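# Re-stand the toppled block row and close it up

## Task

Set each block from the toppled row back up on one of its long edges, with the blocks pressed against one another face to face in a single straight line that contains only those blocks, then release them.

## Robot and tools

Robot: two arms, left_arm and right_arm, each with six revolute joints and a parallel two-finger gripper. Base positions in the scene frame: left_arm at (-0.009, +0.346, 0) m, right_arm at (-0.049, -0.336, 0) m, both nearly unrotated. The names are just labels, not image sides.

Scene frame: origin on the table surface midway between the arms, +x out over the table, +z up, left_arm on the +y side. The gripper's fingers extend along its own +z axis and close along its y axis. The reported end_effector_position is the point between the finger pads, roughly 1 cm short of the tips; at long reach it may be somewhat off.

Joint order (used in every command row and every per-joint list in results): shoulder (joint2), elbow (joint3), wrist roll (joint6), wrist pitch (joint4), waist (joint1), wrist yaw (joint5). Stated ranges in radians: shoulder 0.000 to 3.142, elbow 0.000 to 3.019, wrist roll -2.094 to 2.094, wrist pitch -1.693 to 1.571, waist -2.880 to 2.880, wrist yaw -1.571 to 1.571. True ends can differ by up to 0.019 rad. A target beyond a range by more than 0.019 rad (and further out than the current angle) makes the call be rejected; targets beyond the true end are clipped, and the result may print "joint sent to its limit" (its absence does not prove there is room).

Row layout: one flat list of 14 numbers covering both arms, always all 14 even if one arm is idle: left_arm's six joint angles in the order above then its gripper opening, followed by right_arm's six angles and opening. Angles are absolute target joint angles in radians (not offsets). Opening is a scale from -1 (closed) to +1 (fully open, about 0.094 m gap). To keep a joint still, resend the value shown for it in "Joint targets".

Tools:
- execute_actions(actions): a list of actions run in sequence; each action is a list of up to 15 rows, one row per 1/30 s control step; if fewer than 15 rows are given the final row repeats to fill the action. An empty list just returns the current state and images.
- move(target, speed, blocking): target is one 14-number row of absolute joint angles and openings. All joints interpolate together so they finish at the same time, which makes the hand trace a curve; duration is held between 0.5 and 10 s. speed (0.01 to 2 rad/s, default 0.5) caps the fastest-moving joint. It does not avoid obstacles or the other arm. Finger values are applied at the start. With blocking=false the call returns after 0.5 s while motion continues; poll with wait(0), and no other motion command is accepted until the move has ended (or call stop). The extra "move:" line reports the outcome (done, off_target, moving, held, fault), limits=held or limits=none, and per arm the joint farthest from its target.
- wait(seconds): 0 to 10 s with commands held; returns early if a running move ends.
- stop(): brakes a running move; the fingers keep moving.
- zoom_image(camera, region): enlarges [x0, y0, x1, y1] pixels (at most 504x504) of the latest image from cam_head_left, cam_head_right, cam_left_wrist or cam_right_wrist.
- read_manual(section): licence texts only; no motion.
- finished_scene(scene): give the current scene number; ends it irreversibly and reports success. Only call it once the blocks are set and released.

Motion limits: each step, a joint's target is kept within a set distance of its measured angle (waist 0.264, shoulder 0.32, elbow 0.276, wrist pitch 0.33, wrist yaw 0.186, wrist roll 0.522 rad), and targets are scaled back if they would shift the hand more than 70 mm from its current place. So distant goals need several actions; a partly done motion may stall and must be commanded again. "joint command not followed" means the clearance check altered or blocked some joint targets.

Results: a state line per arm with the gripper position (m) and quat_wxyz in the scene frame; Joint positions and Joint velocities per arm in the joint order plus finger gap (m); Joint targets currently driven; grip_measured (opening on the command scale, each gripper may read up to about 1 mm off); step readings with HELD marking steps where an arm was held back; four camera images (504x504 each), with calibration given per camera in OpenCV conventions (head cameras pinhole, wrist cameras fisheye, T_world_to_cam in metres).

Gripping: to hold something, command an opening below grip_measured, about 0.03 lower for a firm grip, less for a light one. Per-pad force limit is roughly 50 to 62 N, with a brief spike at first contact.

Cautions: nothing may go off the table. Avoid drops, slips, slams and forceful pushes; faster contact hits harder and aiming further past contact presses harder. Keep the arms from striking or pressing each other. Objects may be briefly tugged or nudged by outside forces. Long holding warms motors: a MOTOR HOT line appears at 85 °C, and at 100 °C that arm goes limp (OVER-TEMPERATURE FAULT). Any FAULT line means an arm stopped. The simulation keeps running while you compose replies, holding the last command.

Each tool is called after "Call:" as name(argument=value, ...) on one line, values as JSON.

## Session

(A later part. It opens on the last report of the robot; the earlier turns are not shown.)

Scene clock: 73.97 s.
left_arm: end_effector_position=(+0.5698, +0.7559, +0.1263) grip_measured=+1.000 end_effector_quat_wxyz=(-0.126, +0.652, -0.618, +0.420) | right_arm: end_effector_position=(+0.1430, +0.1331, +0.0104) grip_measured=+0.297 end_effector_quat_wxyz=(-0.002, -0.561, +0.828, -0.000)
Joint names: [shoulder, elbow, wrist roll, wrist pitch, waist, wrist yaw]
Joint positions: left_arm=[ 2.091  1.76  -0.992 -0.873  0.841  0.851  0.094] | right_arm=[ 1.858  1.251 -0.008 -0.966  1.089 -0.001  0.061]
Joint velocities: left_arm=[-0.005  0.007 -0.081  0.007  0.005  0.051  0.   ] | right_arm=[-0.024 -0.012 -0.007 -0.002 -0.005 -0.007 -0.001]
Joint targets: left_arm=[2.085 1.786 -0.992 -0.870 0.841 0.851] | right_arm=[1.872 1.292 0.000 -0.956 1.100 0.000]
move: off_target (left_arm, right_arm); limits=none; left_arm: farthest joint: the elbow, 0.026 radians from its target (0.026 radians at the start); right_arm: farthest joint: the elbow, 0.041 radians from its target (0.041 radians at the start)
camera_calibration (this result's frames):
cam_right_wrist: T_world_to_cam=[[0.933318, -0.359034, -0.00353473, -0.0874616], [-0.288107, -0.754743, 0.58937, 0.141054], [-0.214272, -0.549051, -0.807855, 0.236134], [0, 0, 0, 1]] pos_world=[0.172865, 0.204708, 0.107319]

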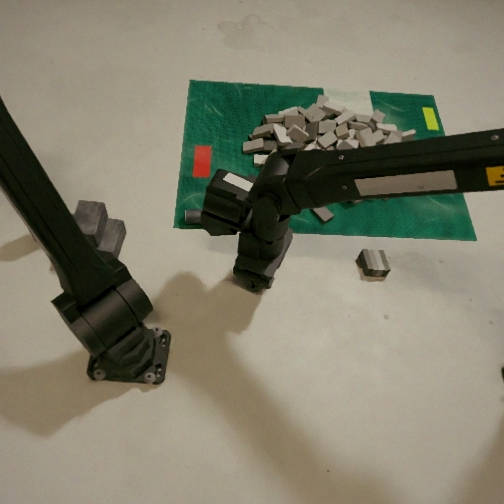

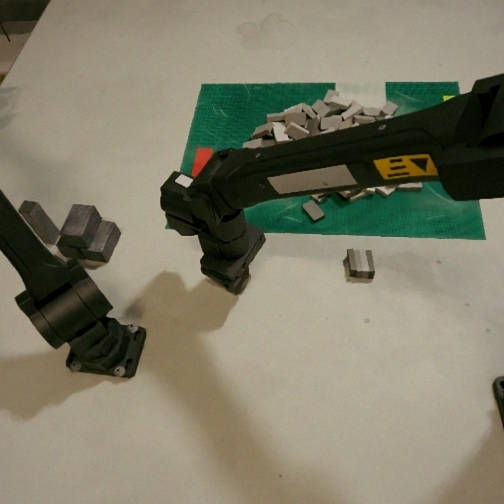

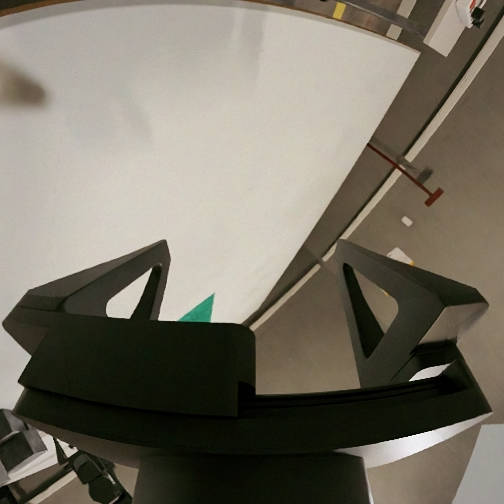

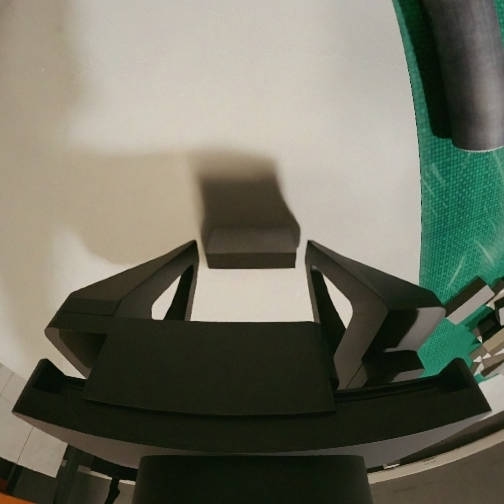

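Call:
execute_actions(actions=[[[2.085,1.786,-0.992,-0.87,0.841,0.851,1,1.872,1.292,0,-0.956,1.1,0,-0.05]],[[2.085,1.786,-0.992,-0.87,0.841,0.851,1,1.872,1.292,0,-0.956,1.1,0,-0.14]],[[2.085,1.786,-0.992,-0.87,0.841,0.851,1,1.82,1.292,0,-0.98,1.1,0,-0.14]]])

Call:
move(target=[2.085,1.786,-0.992,-0.87,0.841,0.851,1,1.48,0.83,-0.822,-0.9,0.816,0,-0.14], speed=0.7)

Call:
move(target=[2.085,1.786,-0.992,-0.87,0.841,0.851,1,1.57,0.83,-0.822,-0.835,0.816,0,-0.14], speed=0.12)

Scene clock: 77.23 s.
left_arm: end_effector_position=(+0.5698, +0.7559, +0.1263) grip_measured=+1.000 end_effector_quat_wxyz=(-0.126, +0.652, -0.618, +0.420) | right_arm: end_effector_position=(+0.1436, +0.1345, +0.0228) grip_measured=-0.075 end_effector_quat_wxyz=(+0.007, -0.561, +0.828, +0.005)
Joint names: [shoulder, elbow, wrist roll, wrist pitch, waist, wrist yaw]
Joint positions: left_arm=[ 2.091  1.76  -0.992 -0.873  0.841  0.851  0.094] | right_arm=[ 1.833  1.251 -0.008 -0.972  1.089 -0.001  0.043]
Joint velocities: left_arm=[-0.005  0.007 -0.022 -0.002 -0.005 -0.022  0.   ] | right_arm=[-0.005  0.007 -0.022 -0.007 -0.024 -0.051  0.   ]
Joint targets: left_arm=[2.085 1.786 -0.992 -0.870 0.841 0.851] | right_arm=[1.820 1.292 -0.000 -0.980 1.100 0.000]
Step readings (joint positions; steps 1 to 15: 1st action; 16 to 30: 2nd action; 31 to 45: 3rd action):
0: left_arm=[2.091 1.760 -0.992 -0.873 0.841 0.851] | right_arm=[1.858 1.251 -0.008 -0.966 1.089 -0.001]
1: left_arm=[2.091 1.760 -0.992 -0.873 0.841 0.851] | right_arm=[1.858 1.251 -0.008 -0.966 1.089 -0.001]
2: left_arm=[2.091 1.760 -0.992 -0.873 0.841 0.851] | right_arm=[1.858 1.251 -0.008 -0.966 1.089 -0.001]
4: left_arm=[2.091 1.760 -0.992 -0.873 0.841 0.851] | right_arm=[1.858 1.251 -0.008 -0.966 1.089 -0.001]
8: left_arm=[2.091 1.760 -0.992 -0.873 0.841 0.851] | right_arm=[1.858 1.251 -0.008 -0.966 1.089 -0.001]
15: left_arm=[2.091 1.760 -0.992 -0.873 0.841 0.851] | right_arm=[1.858 1.251 -0.008 -0.966 1.089 -0.001]
16: left_arm=[2.091 1.760 -0.992 -0.873 0.841 0.851] | right_arm=[1.858 1.251 -0.008 -0.965 1.089 -0.001]
17: left_arm=[2.091 1.760 -0.992 -0.873 0.841 0.851] | right_arm=[1.858 1.251 -0.008 -0.965 1.089 -0.001]
19: left_arm=[2.091 1.760 -0.992 -0.873 0.841 0.851] | right_arm=[1.858 1.251 -0.008 -0.965 1.089 -0.001]
23: left_arm=[2.091 1.760 -0.992 -0.873 0.841 0.851] | right_arm=[1.858 1.251 -0.008 -0.965 1.089 -0.001]
30: left_arm=[2.091 1.760 -0.992 -0.873 0.841 0.851] | right_arm=[1.858 1.251 -0.008 -0.965 1.089 -0.001]
31: left_arm=[2.091 1.760 -0.992 -0.873 0.841 0.851] | right_arm=[1.857 1.251 -0.008 -0.966 1.089 -0.001]
32: left_arm=[2.091 1.760 -0.992 -0.873 0.841 0.851] | right_arm=[1.856 1.251 -0.008 -0.968 1.089 -0.001]
34: left_arm=[2.091 1.760 -0.992 -0.873 0.841 0.851] | right_arm=[1.850 1.251 -0.008 -0.971 1.089 -0.001]
38: left_arm=[2.091 1.760 -0.992 -0.873 0.841 0.851] | right_arm=[1.837 1.251 -0.008 -0.972 1.089 -0.001]
45: Joint positions above
camera_calibration (this result's frames):
cam_right_wrist: T_world_to_cam=[[0.933343, -0.358973, -0.00313334, -0.0874691], [-0.292464, -0.76542, 0.573234, 0.137383], [-0.208174, -0.534107, -0.819386, 0.244428], [0, 0, 0, 1]] pos_world=[0.172702, 0.204307, 0.121254]

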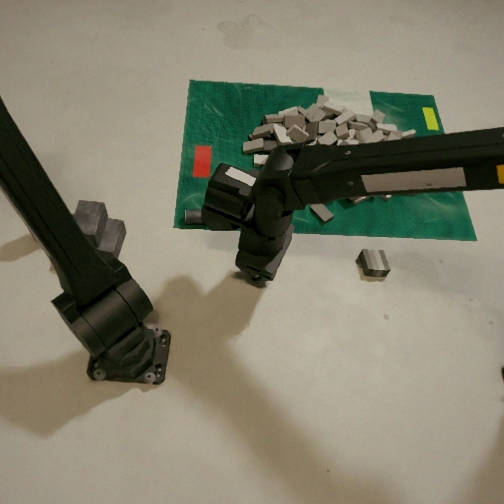

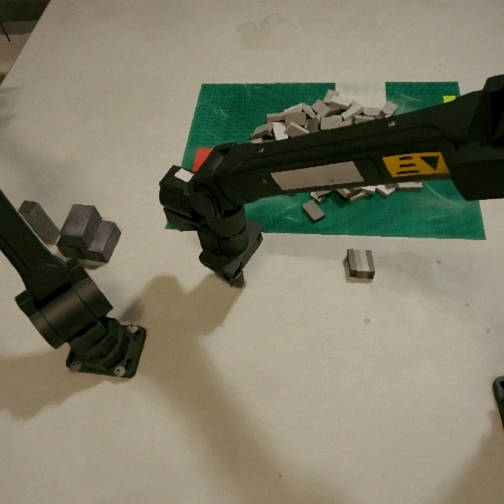

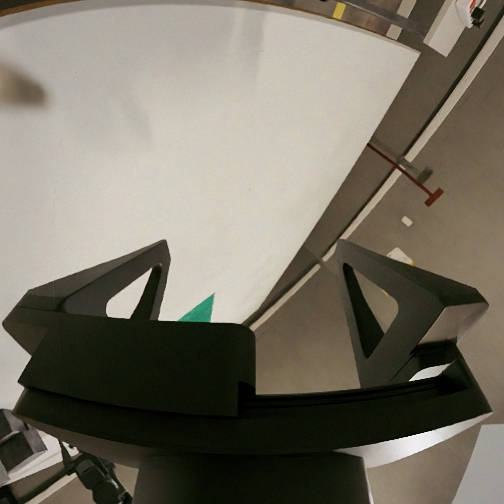

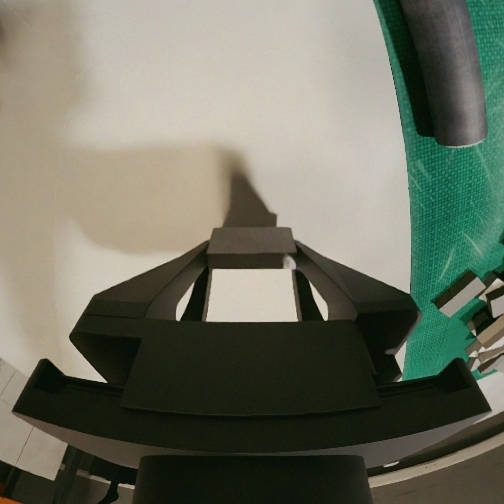

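Scene clock: 79.27 s.
left_arm: end_effector_position=(+0.5698, +0.7559, +0.1263) grip_measured=+1.000 end_effector_quat_wxyz=(-0.126, +0.652, -0.618, +0.420) | right_arm: end_effector_position=(+0.1698, -0.0507, +0.0330) grip_measured=-0.075 end_effector_quat_wxyz=(+0.001, +0.762, -0.648, -0.001)
Joint names: [shoulder, elbow, wrist roll, wrist pitch, waist, wrist yaw]
Joint positions: left_arm=[ 2.091  1.76  -0.992 -0.873  0.841  0.851  0.094] | right_arm=[ 1.489  0.828 -0.813 -0.91   0.824 -0.001  0.043]
Joint velocities: left_arm=[-0.015  0.027 -0.051 -0.002  0.005  0.007  0.   ] | right_arm=[-0.015 -0.022 -0.081 -0.007 -0.005 -0.125  0.002]
Joint targets: left_arm=[2.085 1.786 -0.992 -0.870 0.841 0.851] | right_arm=[1.480 0.830 -0.822 -0.900 0.816 -0.000]
move: off_target (left_arm); limits=none; left_arm: farthest joint: the elbow, 0.026 radians from its target (0.026 radians at the start); right_arm: farthest joint: the wrist pitch, 0.010 radians from its target (0.072 radians at the start)
camera_calibration (this result's frames):
cam_right_wrist: T_world_to_cam=[[0.985141, 0.171706, -0.003814, -0.160241], [0.141227, -0.79723, 0.586923, -0.0782516], [0.0977379, -0.578741, -0.809633, 0.104759], [0, 0, 0, 1]] pos_world=[0.158672, 0.0257581, 0.130133]

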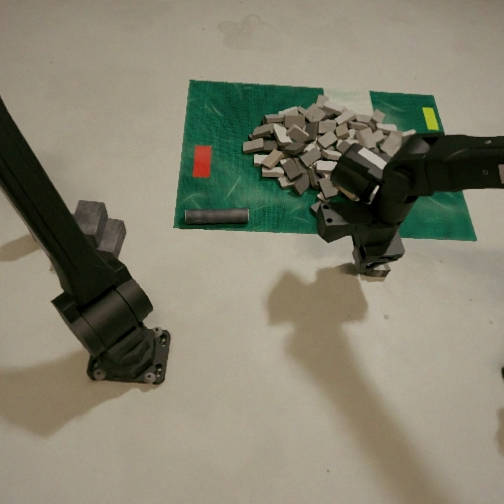

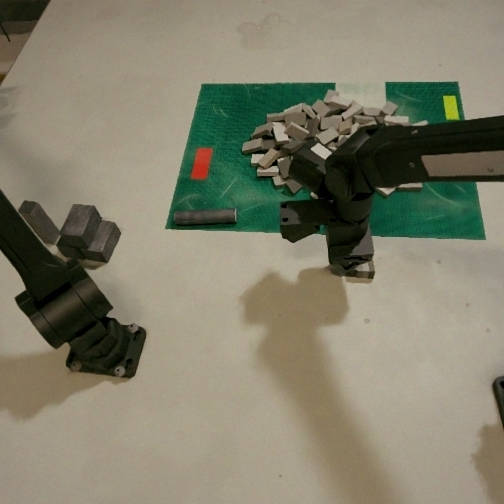

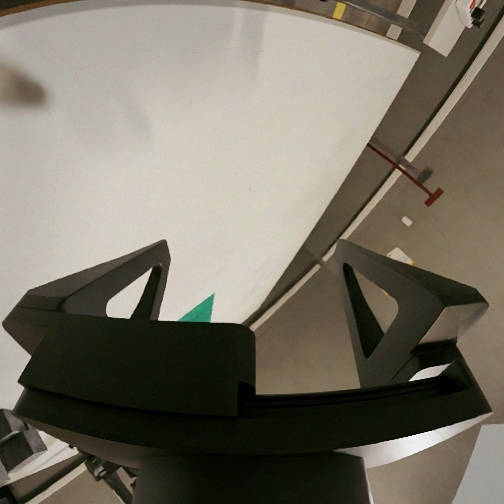

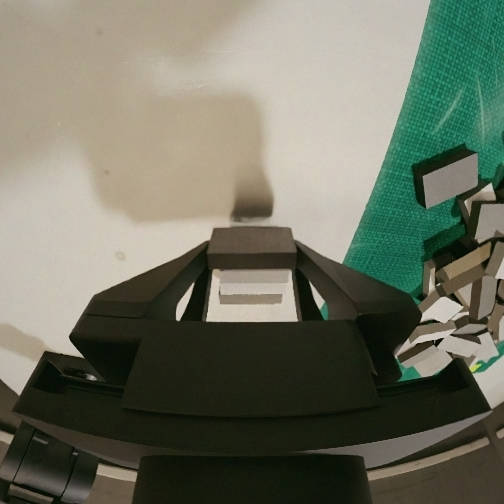

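Scene clock: 80.20 s.
left_arm: end_effector_position=(+0.5698, +0.7559, +0.1263) grip_measured=+1.000 end_effector_quat_wxyz=(-0.126, +0.652, -0.618, +0.420) | right_arm: end_effector_position=(+0.1748, -0.0441, +0.0110) grip_measured=-0.075 end_effector_quat_wxyz=(+0.001, +0.762, -0.648, -0.001)
Joint names: [shoulder, elbow, wrist roll, wrist pitch, waist, wrist yaw]
Joint positions: left_arm=[ 2.091  1.76  -0.992 -0.873  0.841  0.851  0.094] | right_arm=[ 1.553  0.828 -0.814 -0.848  0.824 -0.002  0.043]
Joint velocities: left_arm=[ 0.024  0.012 -0.066  0.012 -0.015 -0.051  0.   ] | right_arm=[-0.024  0.007  0.007 -0.012  0.005 -0.007  0.   ]
Joint targets: left_arm=[2.085 1.786 -0.992 -0.870 0.841 0.851] | right_arm=[1.570 0.830 -0.822 -0.835 0.816 -0.000]
move: off_target (left_arm); limits=none; left_arm: farthest joint: the elbow, 0.026 radians from its target (0.026 radians at the start); right_arm: farthest joint: the shoulder, 0.017 radians from its target (0.081 radians at the start)
camera_calibration (this result's frames):
cam_right_wrist: T_world_to_cam=[[0.985003, 0.172451, -0.00547465, -0.166328], [0.142692, -0.796369, 0.587737, -0.060982], [0.0969962, -0.579704, -0.809033, 0.0904206], [0, 0, 0, 1]] pos_world=[0.163764, 0.0325364, 0.108084]

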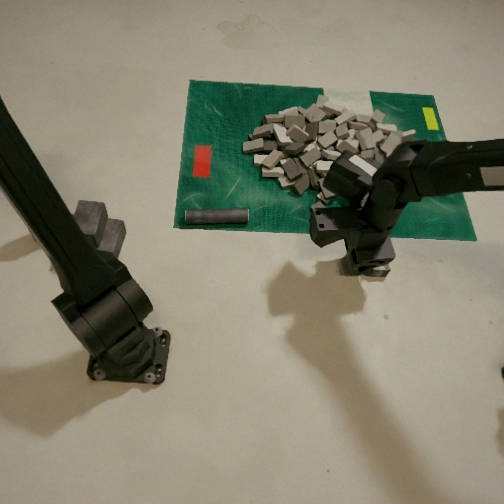

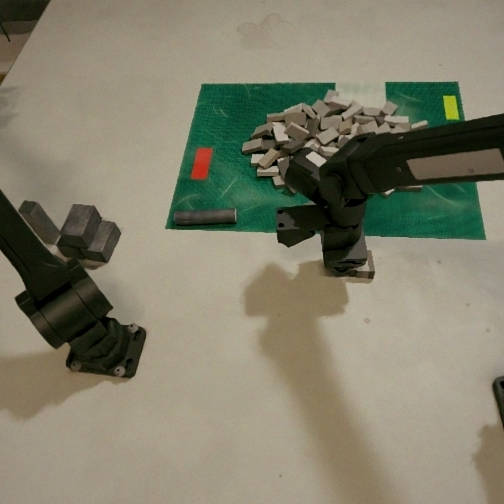

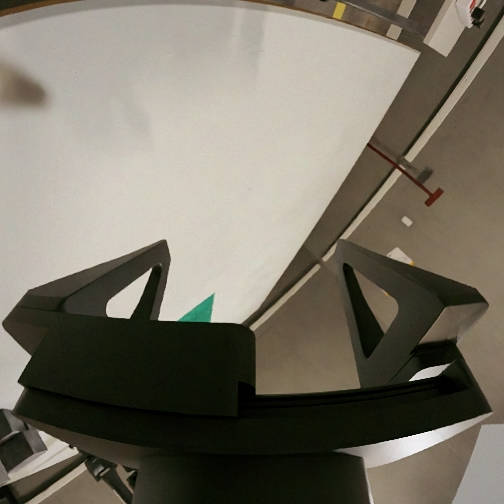

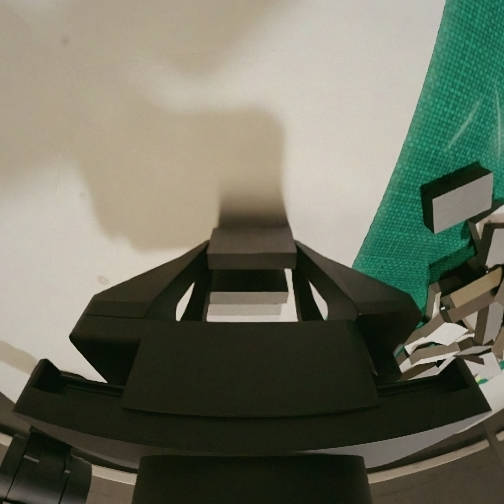

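Call:
execute_actions(actions=[[[2.085,1.786,-0.992,-0.87,0.841,0.851,1,1.57,0.83,-0.822,-0.835,0.816,0,0.2]],[[2.085,1.786,-0.992,-0.87,0.841,0.851,1,1.522,0.8,-0.855,-0.835,0.782,0,0.2]],[[2.085,1.786,-0.992,-0.87,0.841,0.851,1,1.522,0.8,-0.855,-0.835,0.782,0,-0.1]],[[2.085,1.786,-0.992,-0.87,0.841,0.851,1,1.522,0.8,-0.855,-0.835,0.782,0,0.2]],[[2.085,1.786,-0.992,-0.87,0.841,0.851,1,1.492,0.766,-0.895,-0.83,0.742,0,0.2]],[[2.085,1.786,-0.992,-0.87,0.841,0.851,1,1.492,0.766,-0.895,-0.83,0.742,0,-0.1]],[[2.085,1.786,-0.992,-0.87,0.841,0.851,1,1.492,0.766,-0.895,-0.83,0.742,0,0.2]],[[2.085,1.786,-0.992,-0.87,0.841,0.851,1,1.464,0.734,-0.935,-0.825,0.702,0,0.2]],[[2.085,1.786,-0.992,-0.87,0.841,0.851,1,1.464,0.734,-0.935,-0.825,0.702,0,-0.1]],[[2.085,1.786,-0.992,-0.87,0.841,0.851,1,1.464,0.734,-0.935,-0.825,0.702,0,0.3]],[[2.085,1.786,-0.992,-0.87,0.841,0.851,1,1.39,0.8,-0.935,-0.92,0.702,0,0.3]]])

Call:
move(target=[2.085,1.786,-0.992,-0.87,0.841,0.851,1,1.43,0.815,0.72,-0.91,0.785,0,0.8], speed=1.3)

Call:
move(target=[2.085,1.786,-0.992,-0.87,0.841,0.851,1,1.525,0.815,0.72,-0.83,0.785,0,0.8], speed=0.2)

Scene clock: 89.30 s.
left_arm: end_effector_position=(+0.5698, +0.7559, +0.1263) grip_measured=+1.000 end_effector_quat_wxyz=(-0.126, +0.652, -0.618, +0.420) | right_arm: end_effector_position=(+0.1865, -0.0916, +0.0485) grip_measured=+0.297 end_effector_quat_wxyz=(-0.021, +0.762, -0.648, +0.000)
Joint names: [shoulder, elbow, wrist roll, wrist pitch, waist, wrist yaw]
Joint positions: left_arm=[ 2.091  1.76  -0.992 -0.873  0.841  0.851  0.094] | right_arm=[ 1.383  0.766 -0.927 -0.912  0.711 -0.002  0.061]
Joint velocities: left_arm=[-0.005  0.002 -0.037 -0.007 -0.005 -0.066  0.   ] | right_arm=[-0.015 -0.012  0.007 -0.007 -0.005  0.022  0.001]
Joint targets: left_arm=[2.085 1.786 -0.992 -0.870 0.841 0.851] | right_arm=[1.390 0.800 -0.935 -0.920 0.702 0.000]
Step readings (joint positions; steps 1 to 15: 1st action; 16 to 30: 2nd action; 31 to 45: 3rd action; 46 to 60: 4th action; 61 to 75: 5th action; 76 to 90: 6th action; 91 to 105: 7th action; 106 to 120: 8th action; 121 to 135: 9th action; 136 to 150: 10th action; 151 to 165: 11th action):
0: left_arm=[2.091 1.760 -0.992 -0.873 0.841 0.851] | right_arm=[1.553 0.828 -0.814 -0.848 0.824 -0.002]
1: left_arm=[2.091 1.760 -0.992 -0.873 0.841 0.851] | right_arm=[1.553 0.828 -0.814 -0.848 0.824 -0.002]
2: left_arm=[2.091 1.760 -0.992 -0.873 0.841 0.851] | right_arm=[1.553 0.828 -0.814 -0.846 0.824 -0.002]
4: left_arm=[2.091 1.760 -0.992 -0.873 0.841 0.851] | right_arm=[1.554 0.828 -0.814 -0.846 0.824 -0.002]
8: left_arm=[2.091 1.760 -0.992 -0.873 0.841 0.851] | right_arm=[1.554 0.828 -0.814 -0.845 0.824 -0.002]
15: left_arm=[2.091 1.760 -0.992 -0.873 0.841 0.851] | right_arm=[1.554 0.828 -0.814 -0.845 0.824 -0.002]
16: left_arm=[2.091 1.760 -0.992 -0.873 0.841 0.851] | right_arm=[1.552 0.826 -0.818 -0.844 0.822 -0.002]
17: left_arm=[2.091 1.760 -0.992 -0.873 0.841 0.851] | right_arm=[1.549 0.821 -0.824 -0.842 0.818 -0.002]
19: left_arm=[2.091 1.760 -0.992 -0.873 0.841 0.851] | right_arm=[1.539 0.808 -0.833 -0.842 0.804 -0.002]
23: left_arm=[2.091 1.760 -0.992 -0.873 0.841 0.851] | right_arm=[1.531 0.801 -0.841 -0.842 0.789 -0.002]
30: left_arm=[2.091 1.760 -0.992 -0.873 0.841 0.851] | right_arm=[1.531 0.801 -0.846 -0.842 0.789 -0.002]
31: left_arm=[2.091 1.760 -0.992 -0.873 0.841 0.851] | right_arm=[1.531 0.801 -0.846 -0.842 0.789 -0.002]
32: left_arm=[2.091 1.760 -0.992 -0.873 0.841 0.851] | right_arm=[1.531 0.800 -0.846 -0.842 0.789 -0.001]
34: left_arm=[2.091 1.760 -0.992 -0.873 0.841 0.851] | right_arm=[1.531 0.800 -0.847 -0.841 0.789 -0.001]
38: left_arm=[2.091 1.760 -0.992 -0.873 0.841 0.851] | right_arm=[1.531 0.800 -0.847 -0.841 0.789 -0.001]
45: left_arm=[2.091 1.760 -0.992 -0.873 0.841 0.851] | right_arm=[1.531 0.800 -0.847 -0.841 0.789 -0.001]
46: left_arm=[2.091 1.760 -0.992 -0.873 0.841 0.851] | right_arm=[1.531 0.800 -0.847 -0.841 0.789 -0.001]
47: left_arm=[2.091 1.760 -0.992 -0.873 0.841 0.851] | right_arm=[1.531 0.800 -0.847 -0.841 0.789 -0.001]
49: left_arm=[2.091 1.760 -0.992 -0.873 0.841 0.851] | right_arm=[1.531 0.800 -0.847 -0.841 0.789 -0.001]
53: left_arm=[2.091 1.760 -0.992 -0.873 0.841 0.851] | right_arm=[1.531 0.800 -0.847 -0.841 0.789 -0.001]
60: left_arm=[2.091 1.760 -0.992 -0.873 0.841 0.851] | right_arm=[1.531 0.800 -0.847 -0.841 0.789 -0.001]
61: left_arm=[2.091 1.760 -0.992 -0.873 0.841 0.851] | right_arm=[1.530 0.797 -0.852 -0.840 0.787 -0.001]
62: left_arm=[2.091 1.760 -0.992 -0.873 0.841 0.851] | right_arm=[1.525 0.791 -0.859 -0.837 0.782 -0.001]
64: left_arm=[2.091 1.760 -0.992 -0.873 0.841 0.851] | right_arm=[1.511 0.776 -0.869 -0.836 0.766 -0.001]
68: left_arm=[2.091 1.760 -0.992 -0.873 0.841 0.851] | right_arm=[1.498 0.767 -0.879 -0.836 0.749 -0.001]
75: left_arm=[2.091 1.760 -0.992 -0.873 0.841 0.851] | right_arm=[1.498 0.767 -0.885 -0.836 0.749 -0.001]
76: left_arm=[2.091 1.760 -0.992 -0.873 0.841 0.851] | right_arm=[1.498 0.767 -0.885 -0.836 0.749 -0.001]
77: left_arm=[2.091 1.760 -0.992 -0.873 0.841 0.851] | right_arm=[1.498 0.767 -0.886 -0.836 0.749 -0.001]
79: left_arm=[2.091 1.760 -0.992 -0.873 0.841 0.851] | right_arm=[1.498 0.767 -0.886 -0.836 0.749 -0.001]
83: left_arm=[2.091 1.760 -0.992 -0.873 0.841 0.851] | right_arm=[1.498 0.767 -0.886 -0.836 0.749 -0.001]
90: left_arm=[2.091 1.760 -0.992 -0.873 0.841 0.851] | right_arm=[1.498 0.767 -0.886 -0.836 0.749 -0.001]
91: left_arm=[2.091 1.760 -0.992 -0.873 0.841 0.851] | right_arm=[1.498 0.767 -0.886 -0.836 0.749 -0.001]
92: left_arm=[2.091 1.760 -0.992 -0.873 0.841 0.851] | right_arm=[1.498 0.767 -0.887 -0.836 0.749 -0.001]
94: left_arm=[2.091 1.760 -0.992 -0.873 0.841 0.851] | right_arm=[1.498 0.767 -0.887 -0.836 0.749 -0.001]
98: left_arm=[2.091 1.760 -0.992 -0.873 0.841 0.851] | right_arm=[1.498 0.767 -0.887 -0.836 0.749 -0.001]
105: left_arm=[2.091 1.760 -0.992 -0.873 0.841 0.851] | right_arm=[1.498 0.767 -0.887 -0.836 0.749 -0.001]
106: left_arm=[2.091 1.760 -0.992 -0.873 0.841 0.851] | right_arm=[1.497 0.765 -0.892 -0.835 0.747 -0.002]
107: left_arm=[2.091 1.760 -0.992 -0.873 0.841 0.851] | right_arm=[1.492 0.759 -0.899 -0.832 0.742 -0.002]
109: left_arm=[2.091 1.760 -0.992 -0.873 0.841 0.851] | right_arm=[1.480 0.746 -0.908 -0.831 0.727 -0.002]
113: left_arm=[2.091 1.760 -0.992 -0.873 0.841 0.851] | right_arm=[1.469 0.738 -0.918 -0.831 0.711 -0.002]
120: left_arm=[2.091 1.760 -0.992 -0.873 0.841 0.851] | right_arm=[1.469 0.738 -0.925 -0.831 0.711 -0.002]
121: left_arm=[2.091 1.760 -0.992 -0.873 0.841 0.851] | right_arm=[1.469 0.738 -0.925 -0.831 0.711 -0.002]
122: left_arm=[2.091 1.760 -0.992 -0.873 0.841 0.851] | right_arm=[1.469 0.738 -0.925 -0.831 0.711 -0.002]
124: left_arm=[2.091 1.760 -0.992 -0.873 0.841 0.851] | right_arm=[1.469 0.738 -0.925 -0.831 0.711 -0.002]
128: left_arm=[2.091 1.760 -0.992 -0.873 0.841 0.851] | right_arm=[1.469 0.738 -0.925 -0.831 0.711 -0.002]
135: left_arm=[2.091 1.760 -0.992 -0.873 0.841 0.851] | right_arm=[1.469 0.738 -0.925 -0.831 0.711 -0.002]
136: left_arm=[2.091 1.760 -0.992 -0.873 0.841 0.851] | right_arm=[1.469 0.738 -0.925 -0.831 0.711 -0.002]
137: left_arm=[2.091 1.760 -0.992 -0.873 0.841 0.851] | right_arm=[1.469 0.738 -0.926 -0.831 0.711 -0.002]
139: left_arm=[2.091 1.760 -0.992 -0.873 0.841 0.851] | right_arm=[1.469 0.738 -0.926 -0.831 0.711 -0.002]
143: left_arm=[2.091 1.760 -0.992 -0.873 0.841 0.851] | right_arm=[1.469 0.738 -0.926 -0.831 0.711 -0.002]
150: left_arm=[2.091 1.760 -0.992 -0.873 0.841 0.851] | right_arm=[1.469 0.738 -0.927 -0.831 0.711 -0.002]
151: left_arm=[2.091 1.760 -0.992 -0.873 0.841 0.851] | right_arm=[1.465 0.740 -0.927 -0.843 0.711 -0.002]
152: left_arm=[2.091 1.760 -0.992 -0.873 0.841 0.851] | right_arm=[1.457 0.743 -0.927 -0.869 0.711 -0.002]
154: left_arm=[2.091 1.760 -0.992 -0.873 0.841 0.851] | right_arm=[1.428 0.746 -0.927 -0.899 0.711 -0.002]
158: left_arm=[2.091 1.760 -0.992 -0.873 0.841 0.851] | right_arm=[1.386 0.759 -0.927 -0.911 0.711 -0.002]
165: Joint positions above
camera_calibration (this result's frames):
cam_right_wrist: T_world_to_cam=[[0.984628, 0.172067, 0.0300068, -0.171117], [0.125275, -0.815421, 0.56515, -0.119924], [0.121712, -0.552703, -0.824442, 0.0906823], [0, 0, 0, 1]] pos_world=[0.172473, -0.0182244, 0.147672]

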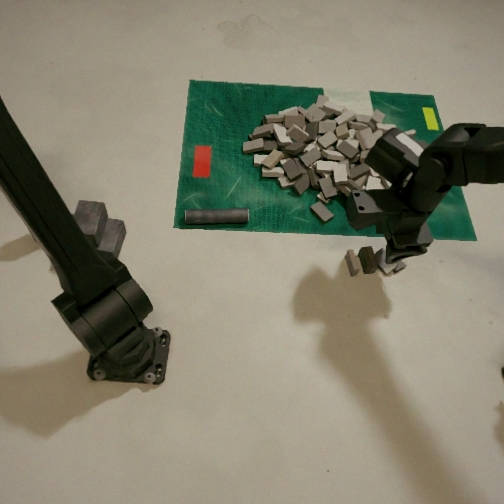

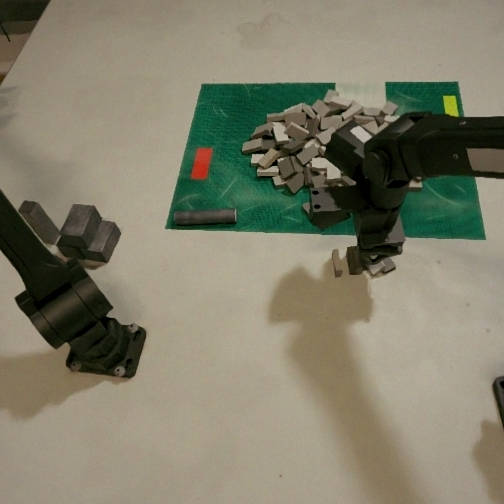

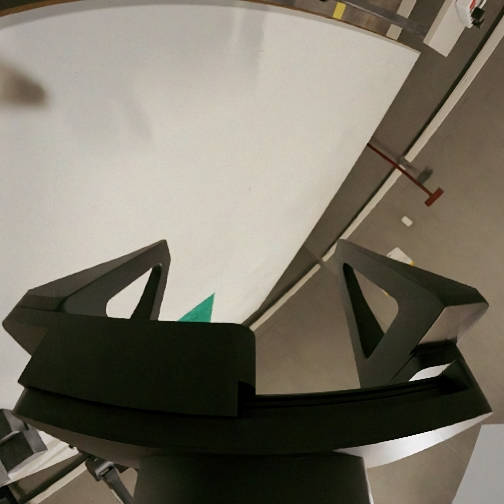

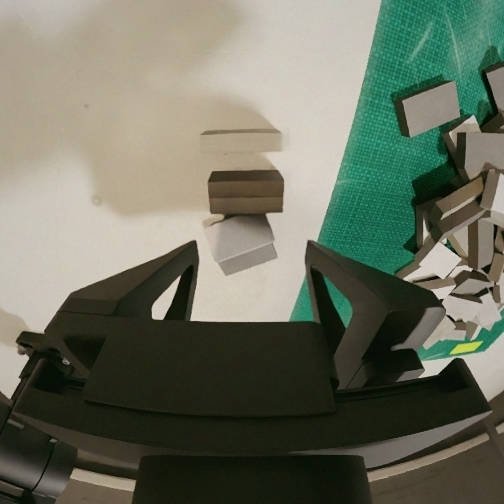

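Scene clock: 91.60 s.
left_arm: end_effector_position=(+0.5698, +0.7559, +0.1263) grip_measured=+1.000 end_effector_quat_wxyz=(-0.126, +0.652, -0.618, +0.420) | right_arm: end_effector_position=(+0.1712, -0.0776, +0.0408) grip_measured=+0.797 end_effector_quat_wxyz=(+0.005, -0.078, +0.997, +0.007)
Joint names: [shoulder, elbow, wrist roll, wrist pitch, waist, wrist yaw]
Joint positions: left_arm=[ 2.091  1.76  -0.992 -0.873  0.841  0.851  0.094] | right_arm=[ 1.413  0.771  0.711 -0.912  0.772 -0.002  0.084]
Joint velocities: left_arm=[-0.005  0.002  0.081 -0.002 -0.005 -0.11   0.   ] | right_arm=[-0.005  0.007 -0.007 -0.002  0.005 -0.095 -0.001]
Joint targets: left_arm=[2.085 1.786 -0.992 -0.870 0.841 0.851] | right_arm=[1.430 0.815 0.720 -0.910 0.785 0.000]
move: off_target (left_arm, right_arm); limits=none; left_arm: farthest joint: the elbow, 0.026 radians from its target (0.026 radians at the start); right_arm: farthest joint: the elbow, 0.044 radians from its target (0.049 radians at the start)
camera_calibration (this result's frames):
cam_right_wrist: T_world_to_cam=[[0.166808, -0.985868, -0.0154972, -0.106249], [-0.803647, -0.145049, 0.577159, 0.108261], [-0.57125, -0.0838205, -0.816485, 0.248649], [0, 0, 0, 1]] pos_world=[0.246768, -0.0682023, 0.138888]

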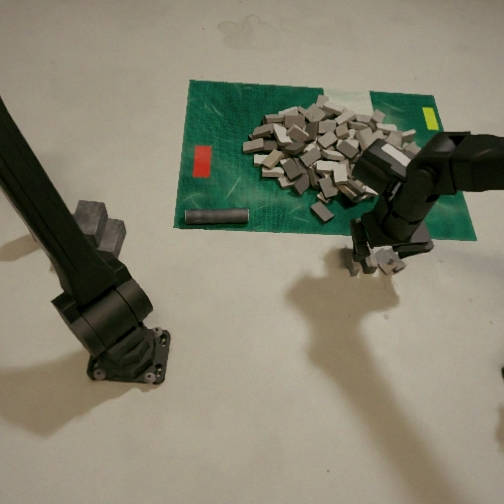

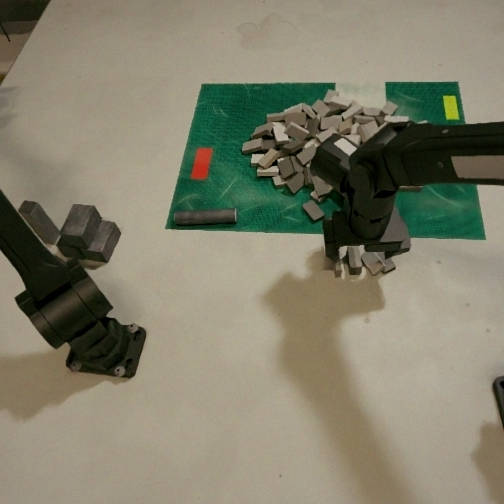

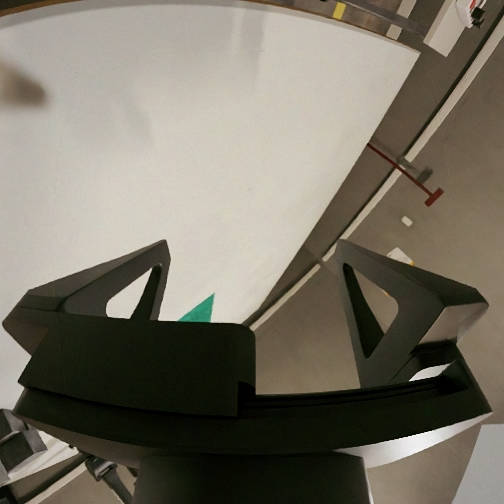

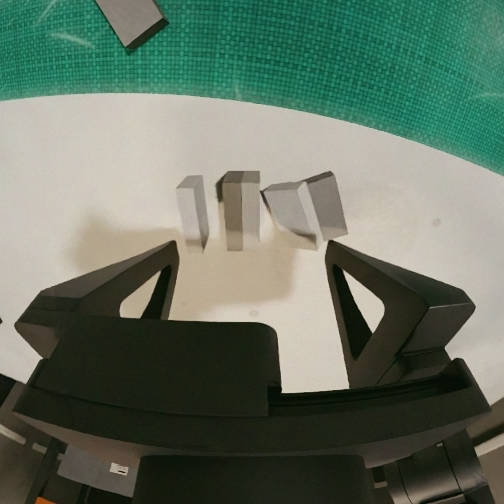

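Scene clock: 92.53 s.
left_arm: end_effector_position=(+0.5698, +0.7559, +0.1263) grip_measured=+1.000 end_effector_quat_wxyz=(-0.126, +0.652, -0.618, +0.420) | right_arm: end_effector_position=(+0.1774, -0.0706, +0.0128) grip_measured=+0.797 end_effector_quat_wxyz=(-0.000, -0.077, +0.997, -0.001)
Joint names: [shoulder, elbow, wrist roll, wrist pitch, waist, wrist yaw]
Joint positions: left_arm=[ 2.091  1.76  -0.992 -0.873  0.841  0.851  0.094] | right_arm=[ 1.504  0.776  0.712 -0.844  0.773  0.     0.084]
Joint velocities: left_arm=[ 0.005  0.007 -0.022 -0.007 -0.005  0.022  0.   ] | right_arm=[-0.005 -0.002 -0.051  0.007 -0.005 -0.007 -0.001]
Joint targets: left_arm=[2.085 1.786 -0.992 -0.870 0.841 0.851] | right_arm=[1.525 0.815 0.720 -0.830 0.785 0.000]
move: off_target (left_arm, right_arm); limits=none; left_arm: farthest joint: the elbow, 0.026 radians from its target (0.026 radians at the start); right_arm: farthest joint: the elbow, 0.039 radians from its target (0.044 radians at the start)
camera_calibration (this result's frames):
cam_right_wrist: T_world_to_cam=[[0.166324, -0.986071, -0.000936393, -0.100935], [-0.797548, -0.135084, 0.587937, 0.129939], [-0.579874, -0.0970413, -0.808906, 0.230364], [0, 0, 0, 1]] pos_world=[0.254002, -0.0596216, 0.109853]

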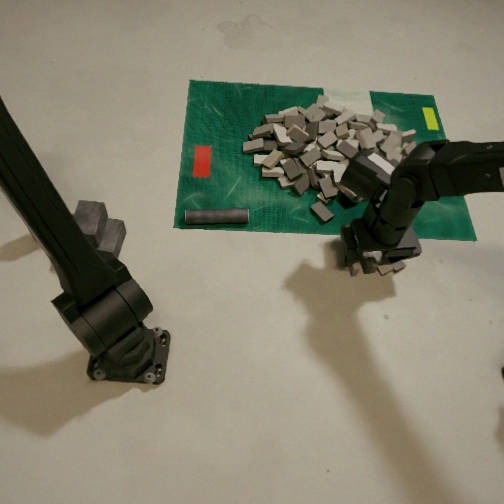

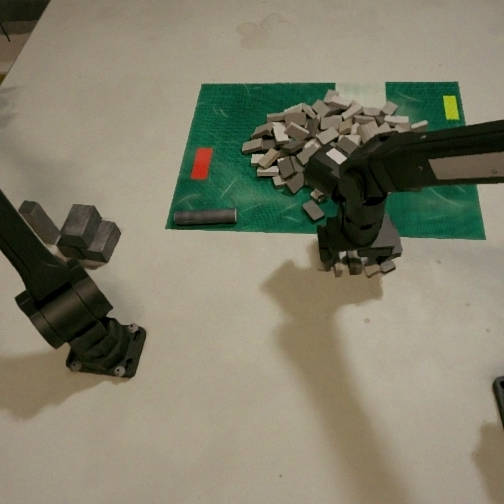

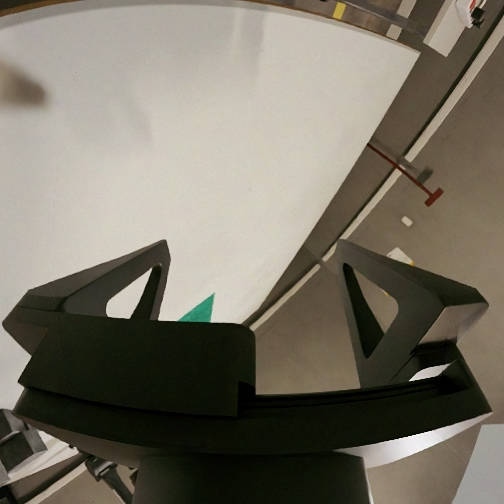

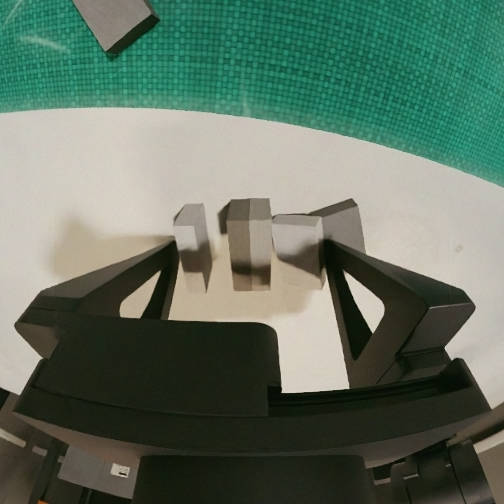

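Call:
execute_actions(actions=[[[2.085,1.786,-0.992,-0.87,0.841,0.851,1,1.515,0.815,0.72,-0.83,0.785,0,0.65]],[[2.085,1.786,-0.992,-0.87,0.841,0.851,1,1.515,0.815,0.72,-0.83,0.785,0,0.5]],[[2.085,1.786,-0.992,-0.87,0.841,0.851,1,1.515,0.815,0.72,-0.83,0.785,0,0.35]],[[2.085,1.786,-0.992,-0.87,0.841,0.851,1,1.515,0.815,0.72,-0.83,0.785,0,0.2]],[[2.085,1.786,-0.992,-0.87,0.841,0.851,1,1.515,0.815,0.72,-0.83,0.785,0,0.05]],[[2.085,1.786,-0.992,-0.87,0.841,0.851,1,1.515,0.815,0.72,-0.83,0.785,0,-0.05]],[[2.085,1.786,-0.992,-0.87,0.841,0.851,1,1.515,0.815,0.72,-0.83,0.785,0,-0.15]],[[2.085,1.786,-0.992,-0.87,0.841,0.851,1,1.515,0.815,0.72,-0.83,0.785,0,0.05]],[[2.085,1.786,-0.992,-0.87,0.841,0.851,1,1.43,0.85,0.72,-0.93,0.785,0,0.05]]])

Scene clock: 98.73 s.
left_arm: end_effector_position=(+0.5698, +0.7559, +0.1263) grip_measured=+1.000 end_effector_quat_wxyz=(-0.126, +0.652, -0.618, +0.420) | right_arm: end_effector_position=(+0.1819, -0.0630, +0.0518) grip_measured=+0.047 end_effector_quat_wxyz=(+0.014, -0.079, +0.997, +0.016)
Joint names: [shoulder, elbow, wrist roll, wrist pitch, waist, wrist yaw]
Joint positions: left_arm=[ 2.091  1.76  -0.992 -0.873  0.841  0.851  0.094] | right_arm=[ 1.423  0.817  0.712 -0.921  0.775 -0.002  0.049]
Joint velocities: left_arm=[-0.015 -0.007 -0.007  0.002  0.005 -0.051  0.   ] | right_arm=[-0.005  0.007  0.066 -0.017 -0.005 -0.051  0.   ]
Joint targets: left_arm=[2.085 1.786 -0.992 -0.870 0.841 0.851] | right_arm=[1.430 0.850 0.720 -0.930 0.785 -0.000]
Step readings (joint positions; steps 1 to 15: 1st action; 16 to 30: 2nd action; 31 to 45: 3rd action; 46 to 60: 4th action; 61 to 75: 5th action; 76 to 90: 6th action; 91 to 105: 7th action; 106 to 120: 8th action; 121 to 135: 9th action):
0: left_arm=[2.091 1.760 -0.992 -0.873 0.841 0.851] | right_arm=[1.504 0.776 0.712 -0.844 0.773 0.000]
1: left_arm=[2.091 1.760 -0.992 -0.873 0.841 0.851] | right_arm=[1.504 0.776 0.712 -0.844 0.773 0.001]
2: left_arm=[2.091 1.760 -0.992 -0.873 0.841 0.851] | right_arm=[1.504 0.776 0.712 -0.844 0.773 0.001]
4: left_arm=[2.091 1.760 -0.992 -0.873 0.841 0.851] | right_arm=[1.504 0.776 0.712 -0.843 0.773 0.001]
8: left_arm=[2.091 1.760 -0.992 -0.873 0.841 0.851] | right_arm=[1.504 0.776 0.712 -0.843 0.773 0.001]
15: left_arm=[2.091 1.760 -0.992 -0.873 0.841 0.851] | right_arm=[1.504 0.776 0.712 -0.843 0.773 0.001]
16: left_arm=[2.091 1.760 -0.992 -0.873 0.841 0.851] | right_arm=[1.504 0.776 0.712 -0.843 0.773 0.002]
17: left_arm=[2.091 1.760 -0.992 -0.873 0.841 0.851] | right_arm=[1.504 0.776 0.712 -0.843 0.773 0.002]
19: left_arm=[2.091 1.760 -0.992 -0.873 0.841 0.851] | right_arm=[1.504 0.776 0.712 -0.843 0.773 0.002]
23: left_arm=[2.091 1.760 -0.992 -0.873 0.841 0.851] | right_arm=[1.504 0.776 0.712 -0.843 0.773 0.002]
30: left_arm=[2.091 1.760 -0.992 -0.873 0.841 0.851] | right_arm=[1.504 0.776 0.712 -0.843 0.773 0.002]
31: left_arm=[2.091 1.760 -0.992 -0.873 0.841 0.851] | right_arm=[1.504 0.776 0.712 -0.843 0.773 0.002]
32: left_arm=[2.091 1.760 -0.992 -0.873 0.841 0.851] | right_arm=[1.504 0.776 0.712 -0.843 0.773 0.002]
34: left_arm=[2.091 1.760 -0.992 -0.873 0.841 0.851] | right_arm=[1.504 0.776 0.712 -0.841 0.773 0.002]
38: left_arm=[2.091 1.760 -0.992 -0.873 0.841 0.851] | right_arm=[1.504 0.776 0.712 -0.839 0.773 0.002]
45: left_arm=[2.091 1.760 -0.992 -0.873 0.841 0.851] | right_arm=[1.504 0.776 0.712 -0.839 0.773 0.002]
46: left_arm=[2.091 1.760 -0.992 -0.873 0.841 0.851] | right_arm=[1.504 0.776 0.712 -0.839 0.773 0.001]
47: left_arm=[2.091 1.760 -0.992 -0.873 0.841 0.851] | right_arm=[1.504 0.776 0.712 -0.839 0.773 0.001]
49: left_arm=[2.091 1.760 -0.992 -0.873 0.841 0.851] | right_arm=[1.504 0.776 0.712 -0.838 0.773 0.001]
53: left_arm=[2.091 1.760 -0.992 -0.873 0.841 0.851] | right_arm=[1.504 0.776 0.712 -0.838 0.773 0.001]
60: left_arm=[2.091 1.760 -0.992 -0.873 0.841 0.851] | right_arm=[1.504 0.776 0.712 -0.838 0.773 0.001]
61: left_arm=[2.091 1.760 -0.992 -0.873 0.841 0.851] | right_arm=[1.504 0.776 0.712 -0.838 0.773 0.001]
62: left_arm=[2.091 1.760 -0.992 -0.873 0.841 0.851] | right_arm=[1.504 0.776 0.712 -0.838 0.773 0.000]
64: left_arm=[2.091 1.760 -0.992 -0.873 0.841 0.851] | right_arm=[1.504 0.776 0.712 -0.838 0.774 0.000]
68: left_arm=[2.091 1.760 -0.992 -0.873 0.841 0.851] | right_arm=[1.504 0.776 0.712 -0.837 0.774 0.000]
75: left_arm=[2.091 1.760 -0.992 -0.873 0.841 0.851] | right_arm=[1.504 0.776 0.712 -0.837 0.774 0.000]
76: left_arm=[2.091 1.760 -0.992 -0.873 0.841 0.851] | right_arm=[1.504 0.776 0.712 -0.837 0.774 -0.001]
77: left_arm=[2.091 1.760 -0.992 -0.873 0.841 0.851] | right_arm=[1.504 0.777 0.712 -0.836 0.774 -0.001]
79: left_arm=[2.091 1.760 -0.992 -0.873 0.841 0.851] | right_arm=[1.504 0.777 0.712 -0.836 0.775 -0.001]
83: left_arm=[2.091 1.760 -0.992 -0.873 0.841 0.851] | right_arm=[1.504 0.777 0.712 -0.836 0.775 -0.001]
90: left_arm=[2.091 1.760 -0.992 -0.873 0.841 0.851] | right_arm=[1.504 0.777 0.712 -0.836 0.775 -0.001]
91: left_arm=[2.091 1.760 -0.992 -0.873 0.841 0.851] | right_arm=[1.504 0.777 0.712 -0.835 0.775 -0.002]
92: left_arm=[2.091 1.760 -0.992 -0.873 0.841 0.851] | right_arm=[1.504 0.778 0.712 -0.835 0.775 -0.002]
94: left_arm=[2.091 1.760 -0.992 -0.873 0.841 0.851] | right_arm=[1.504 0.778 0.712 -0.835 0.775 -0.002]
98: left_arm=[2.091 1.760 -0.992 -0.873 0.841 0.851] | right_arm=[1.504 0.778 0.712 -0.835 0.775 -0.002]
105: left_arm=[2.091 1.760 -0.992 -0.873 0.841 0.851] | right_arm=[1.504 0.778 0.712 -0.835 0.775 -0.002]
106: left_arm=[2.091 1.760 -0.992 -0.873 0.841 0.851] | right_arm=[1.504 0.778 0.712 -0.835 0.775 -0.002]
107: left_arm=[2.091 1.760 -0.992 -0.873 0.841 0.851] | right_arm=[1.504 0.778 0.712 -0.835 0.775 -0.002]
109: left_arm=[2.091 1.760 -0.992 -0.873 0.841 0.851] | right_arm=[1.504 0.778 0.712 -0.835 0.775 -0.002]
113: left_arm=[2.091 1.760 -0.992 -0.873 0.841 0.851] | right_arm=[1.504 0.778 0.712 -0.835 0.775 -0.002]
120: left_arm=[2.091 1.760 -0.992 -0.873 0.841 0.851] | right_arm=[1.504 0.778 0.712 -0.835 0.775 -0.002]
121: left_arm=[2.091 1.760 -0.992 -0.873 0.841 0.851] | right_arm=[1.501 0.781 0.712 -0.849 0.775 -0.002]
122: left_arm=[2.091 1.760 -0.992 -0.873 0.841 0.851] | right_arm=[1.495 0.786 0.712 -0.877 0.775 -0.002]
124: left_arm=[2.091 1.760 -0.992 -0.873 0.841 0.851] | right_arm=[1.469 0.793 0.712 -0.908 0.775 -0.002]
128: left_arm=[2.091 1.760 -0.992 -0.873 0.841 0.851] | right_arm=[1.427 0.810 0.712 -0.920 0.775 -0.002]
135: Joint positions above
camera_calibration (this result's frames):
cam_right_wrist: T_world_to_cam=[[0.16908, -0.985084, -0.0319775, -0.0930251], [-0.812737, -0.157705, 0.560882, 0.114396], [-0.557558, -0.0688444, -0.827278, 0.263989], [0, 0, 0, 1]] pos_world=[0.255892, -0.0554225, 0.151255]

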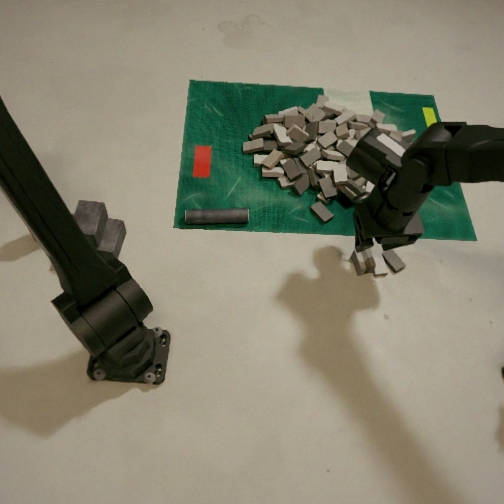

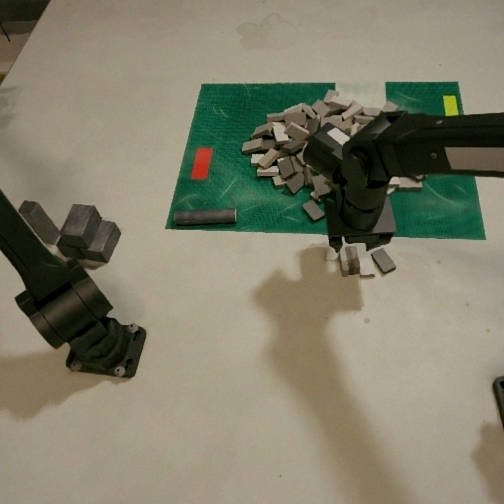

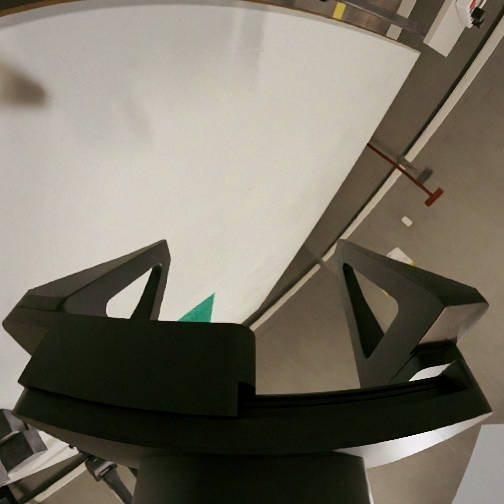

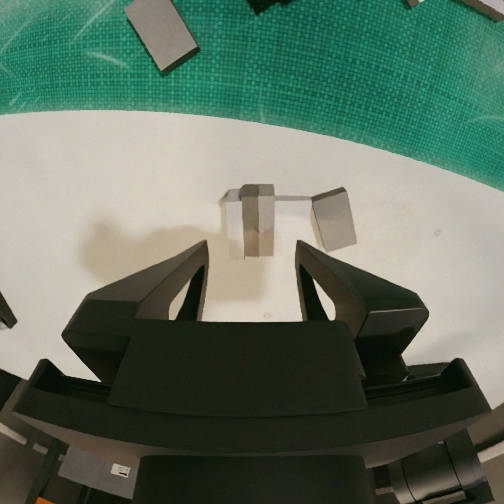

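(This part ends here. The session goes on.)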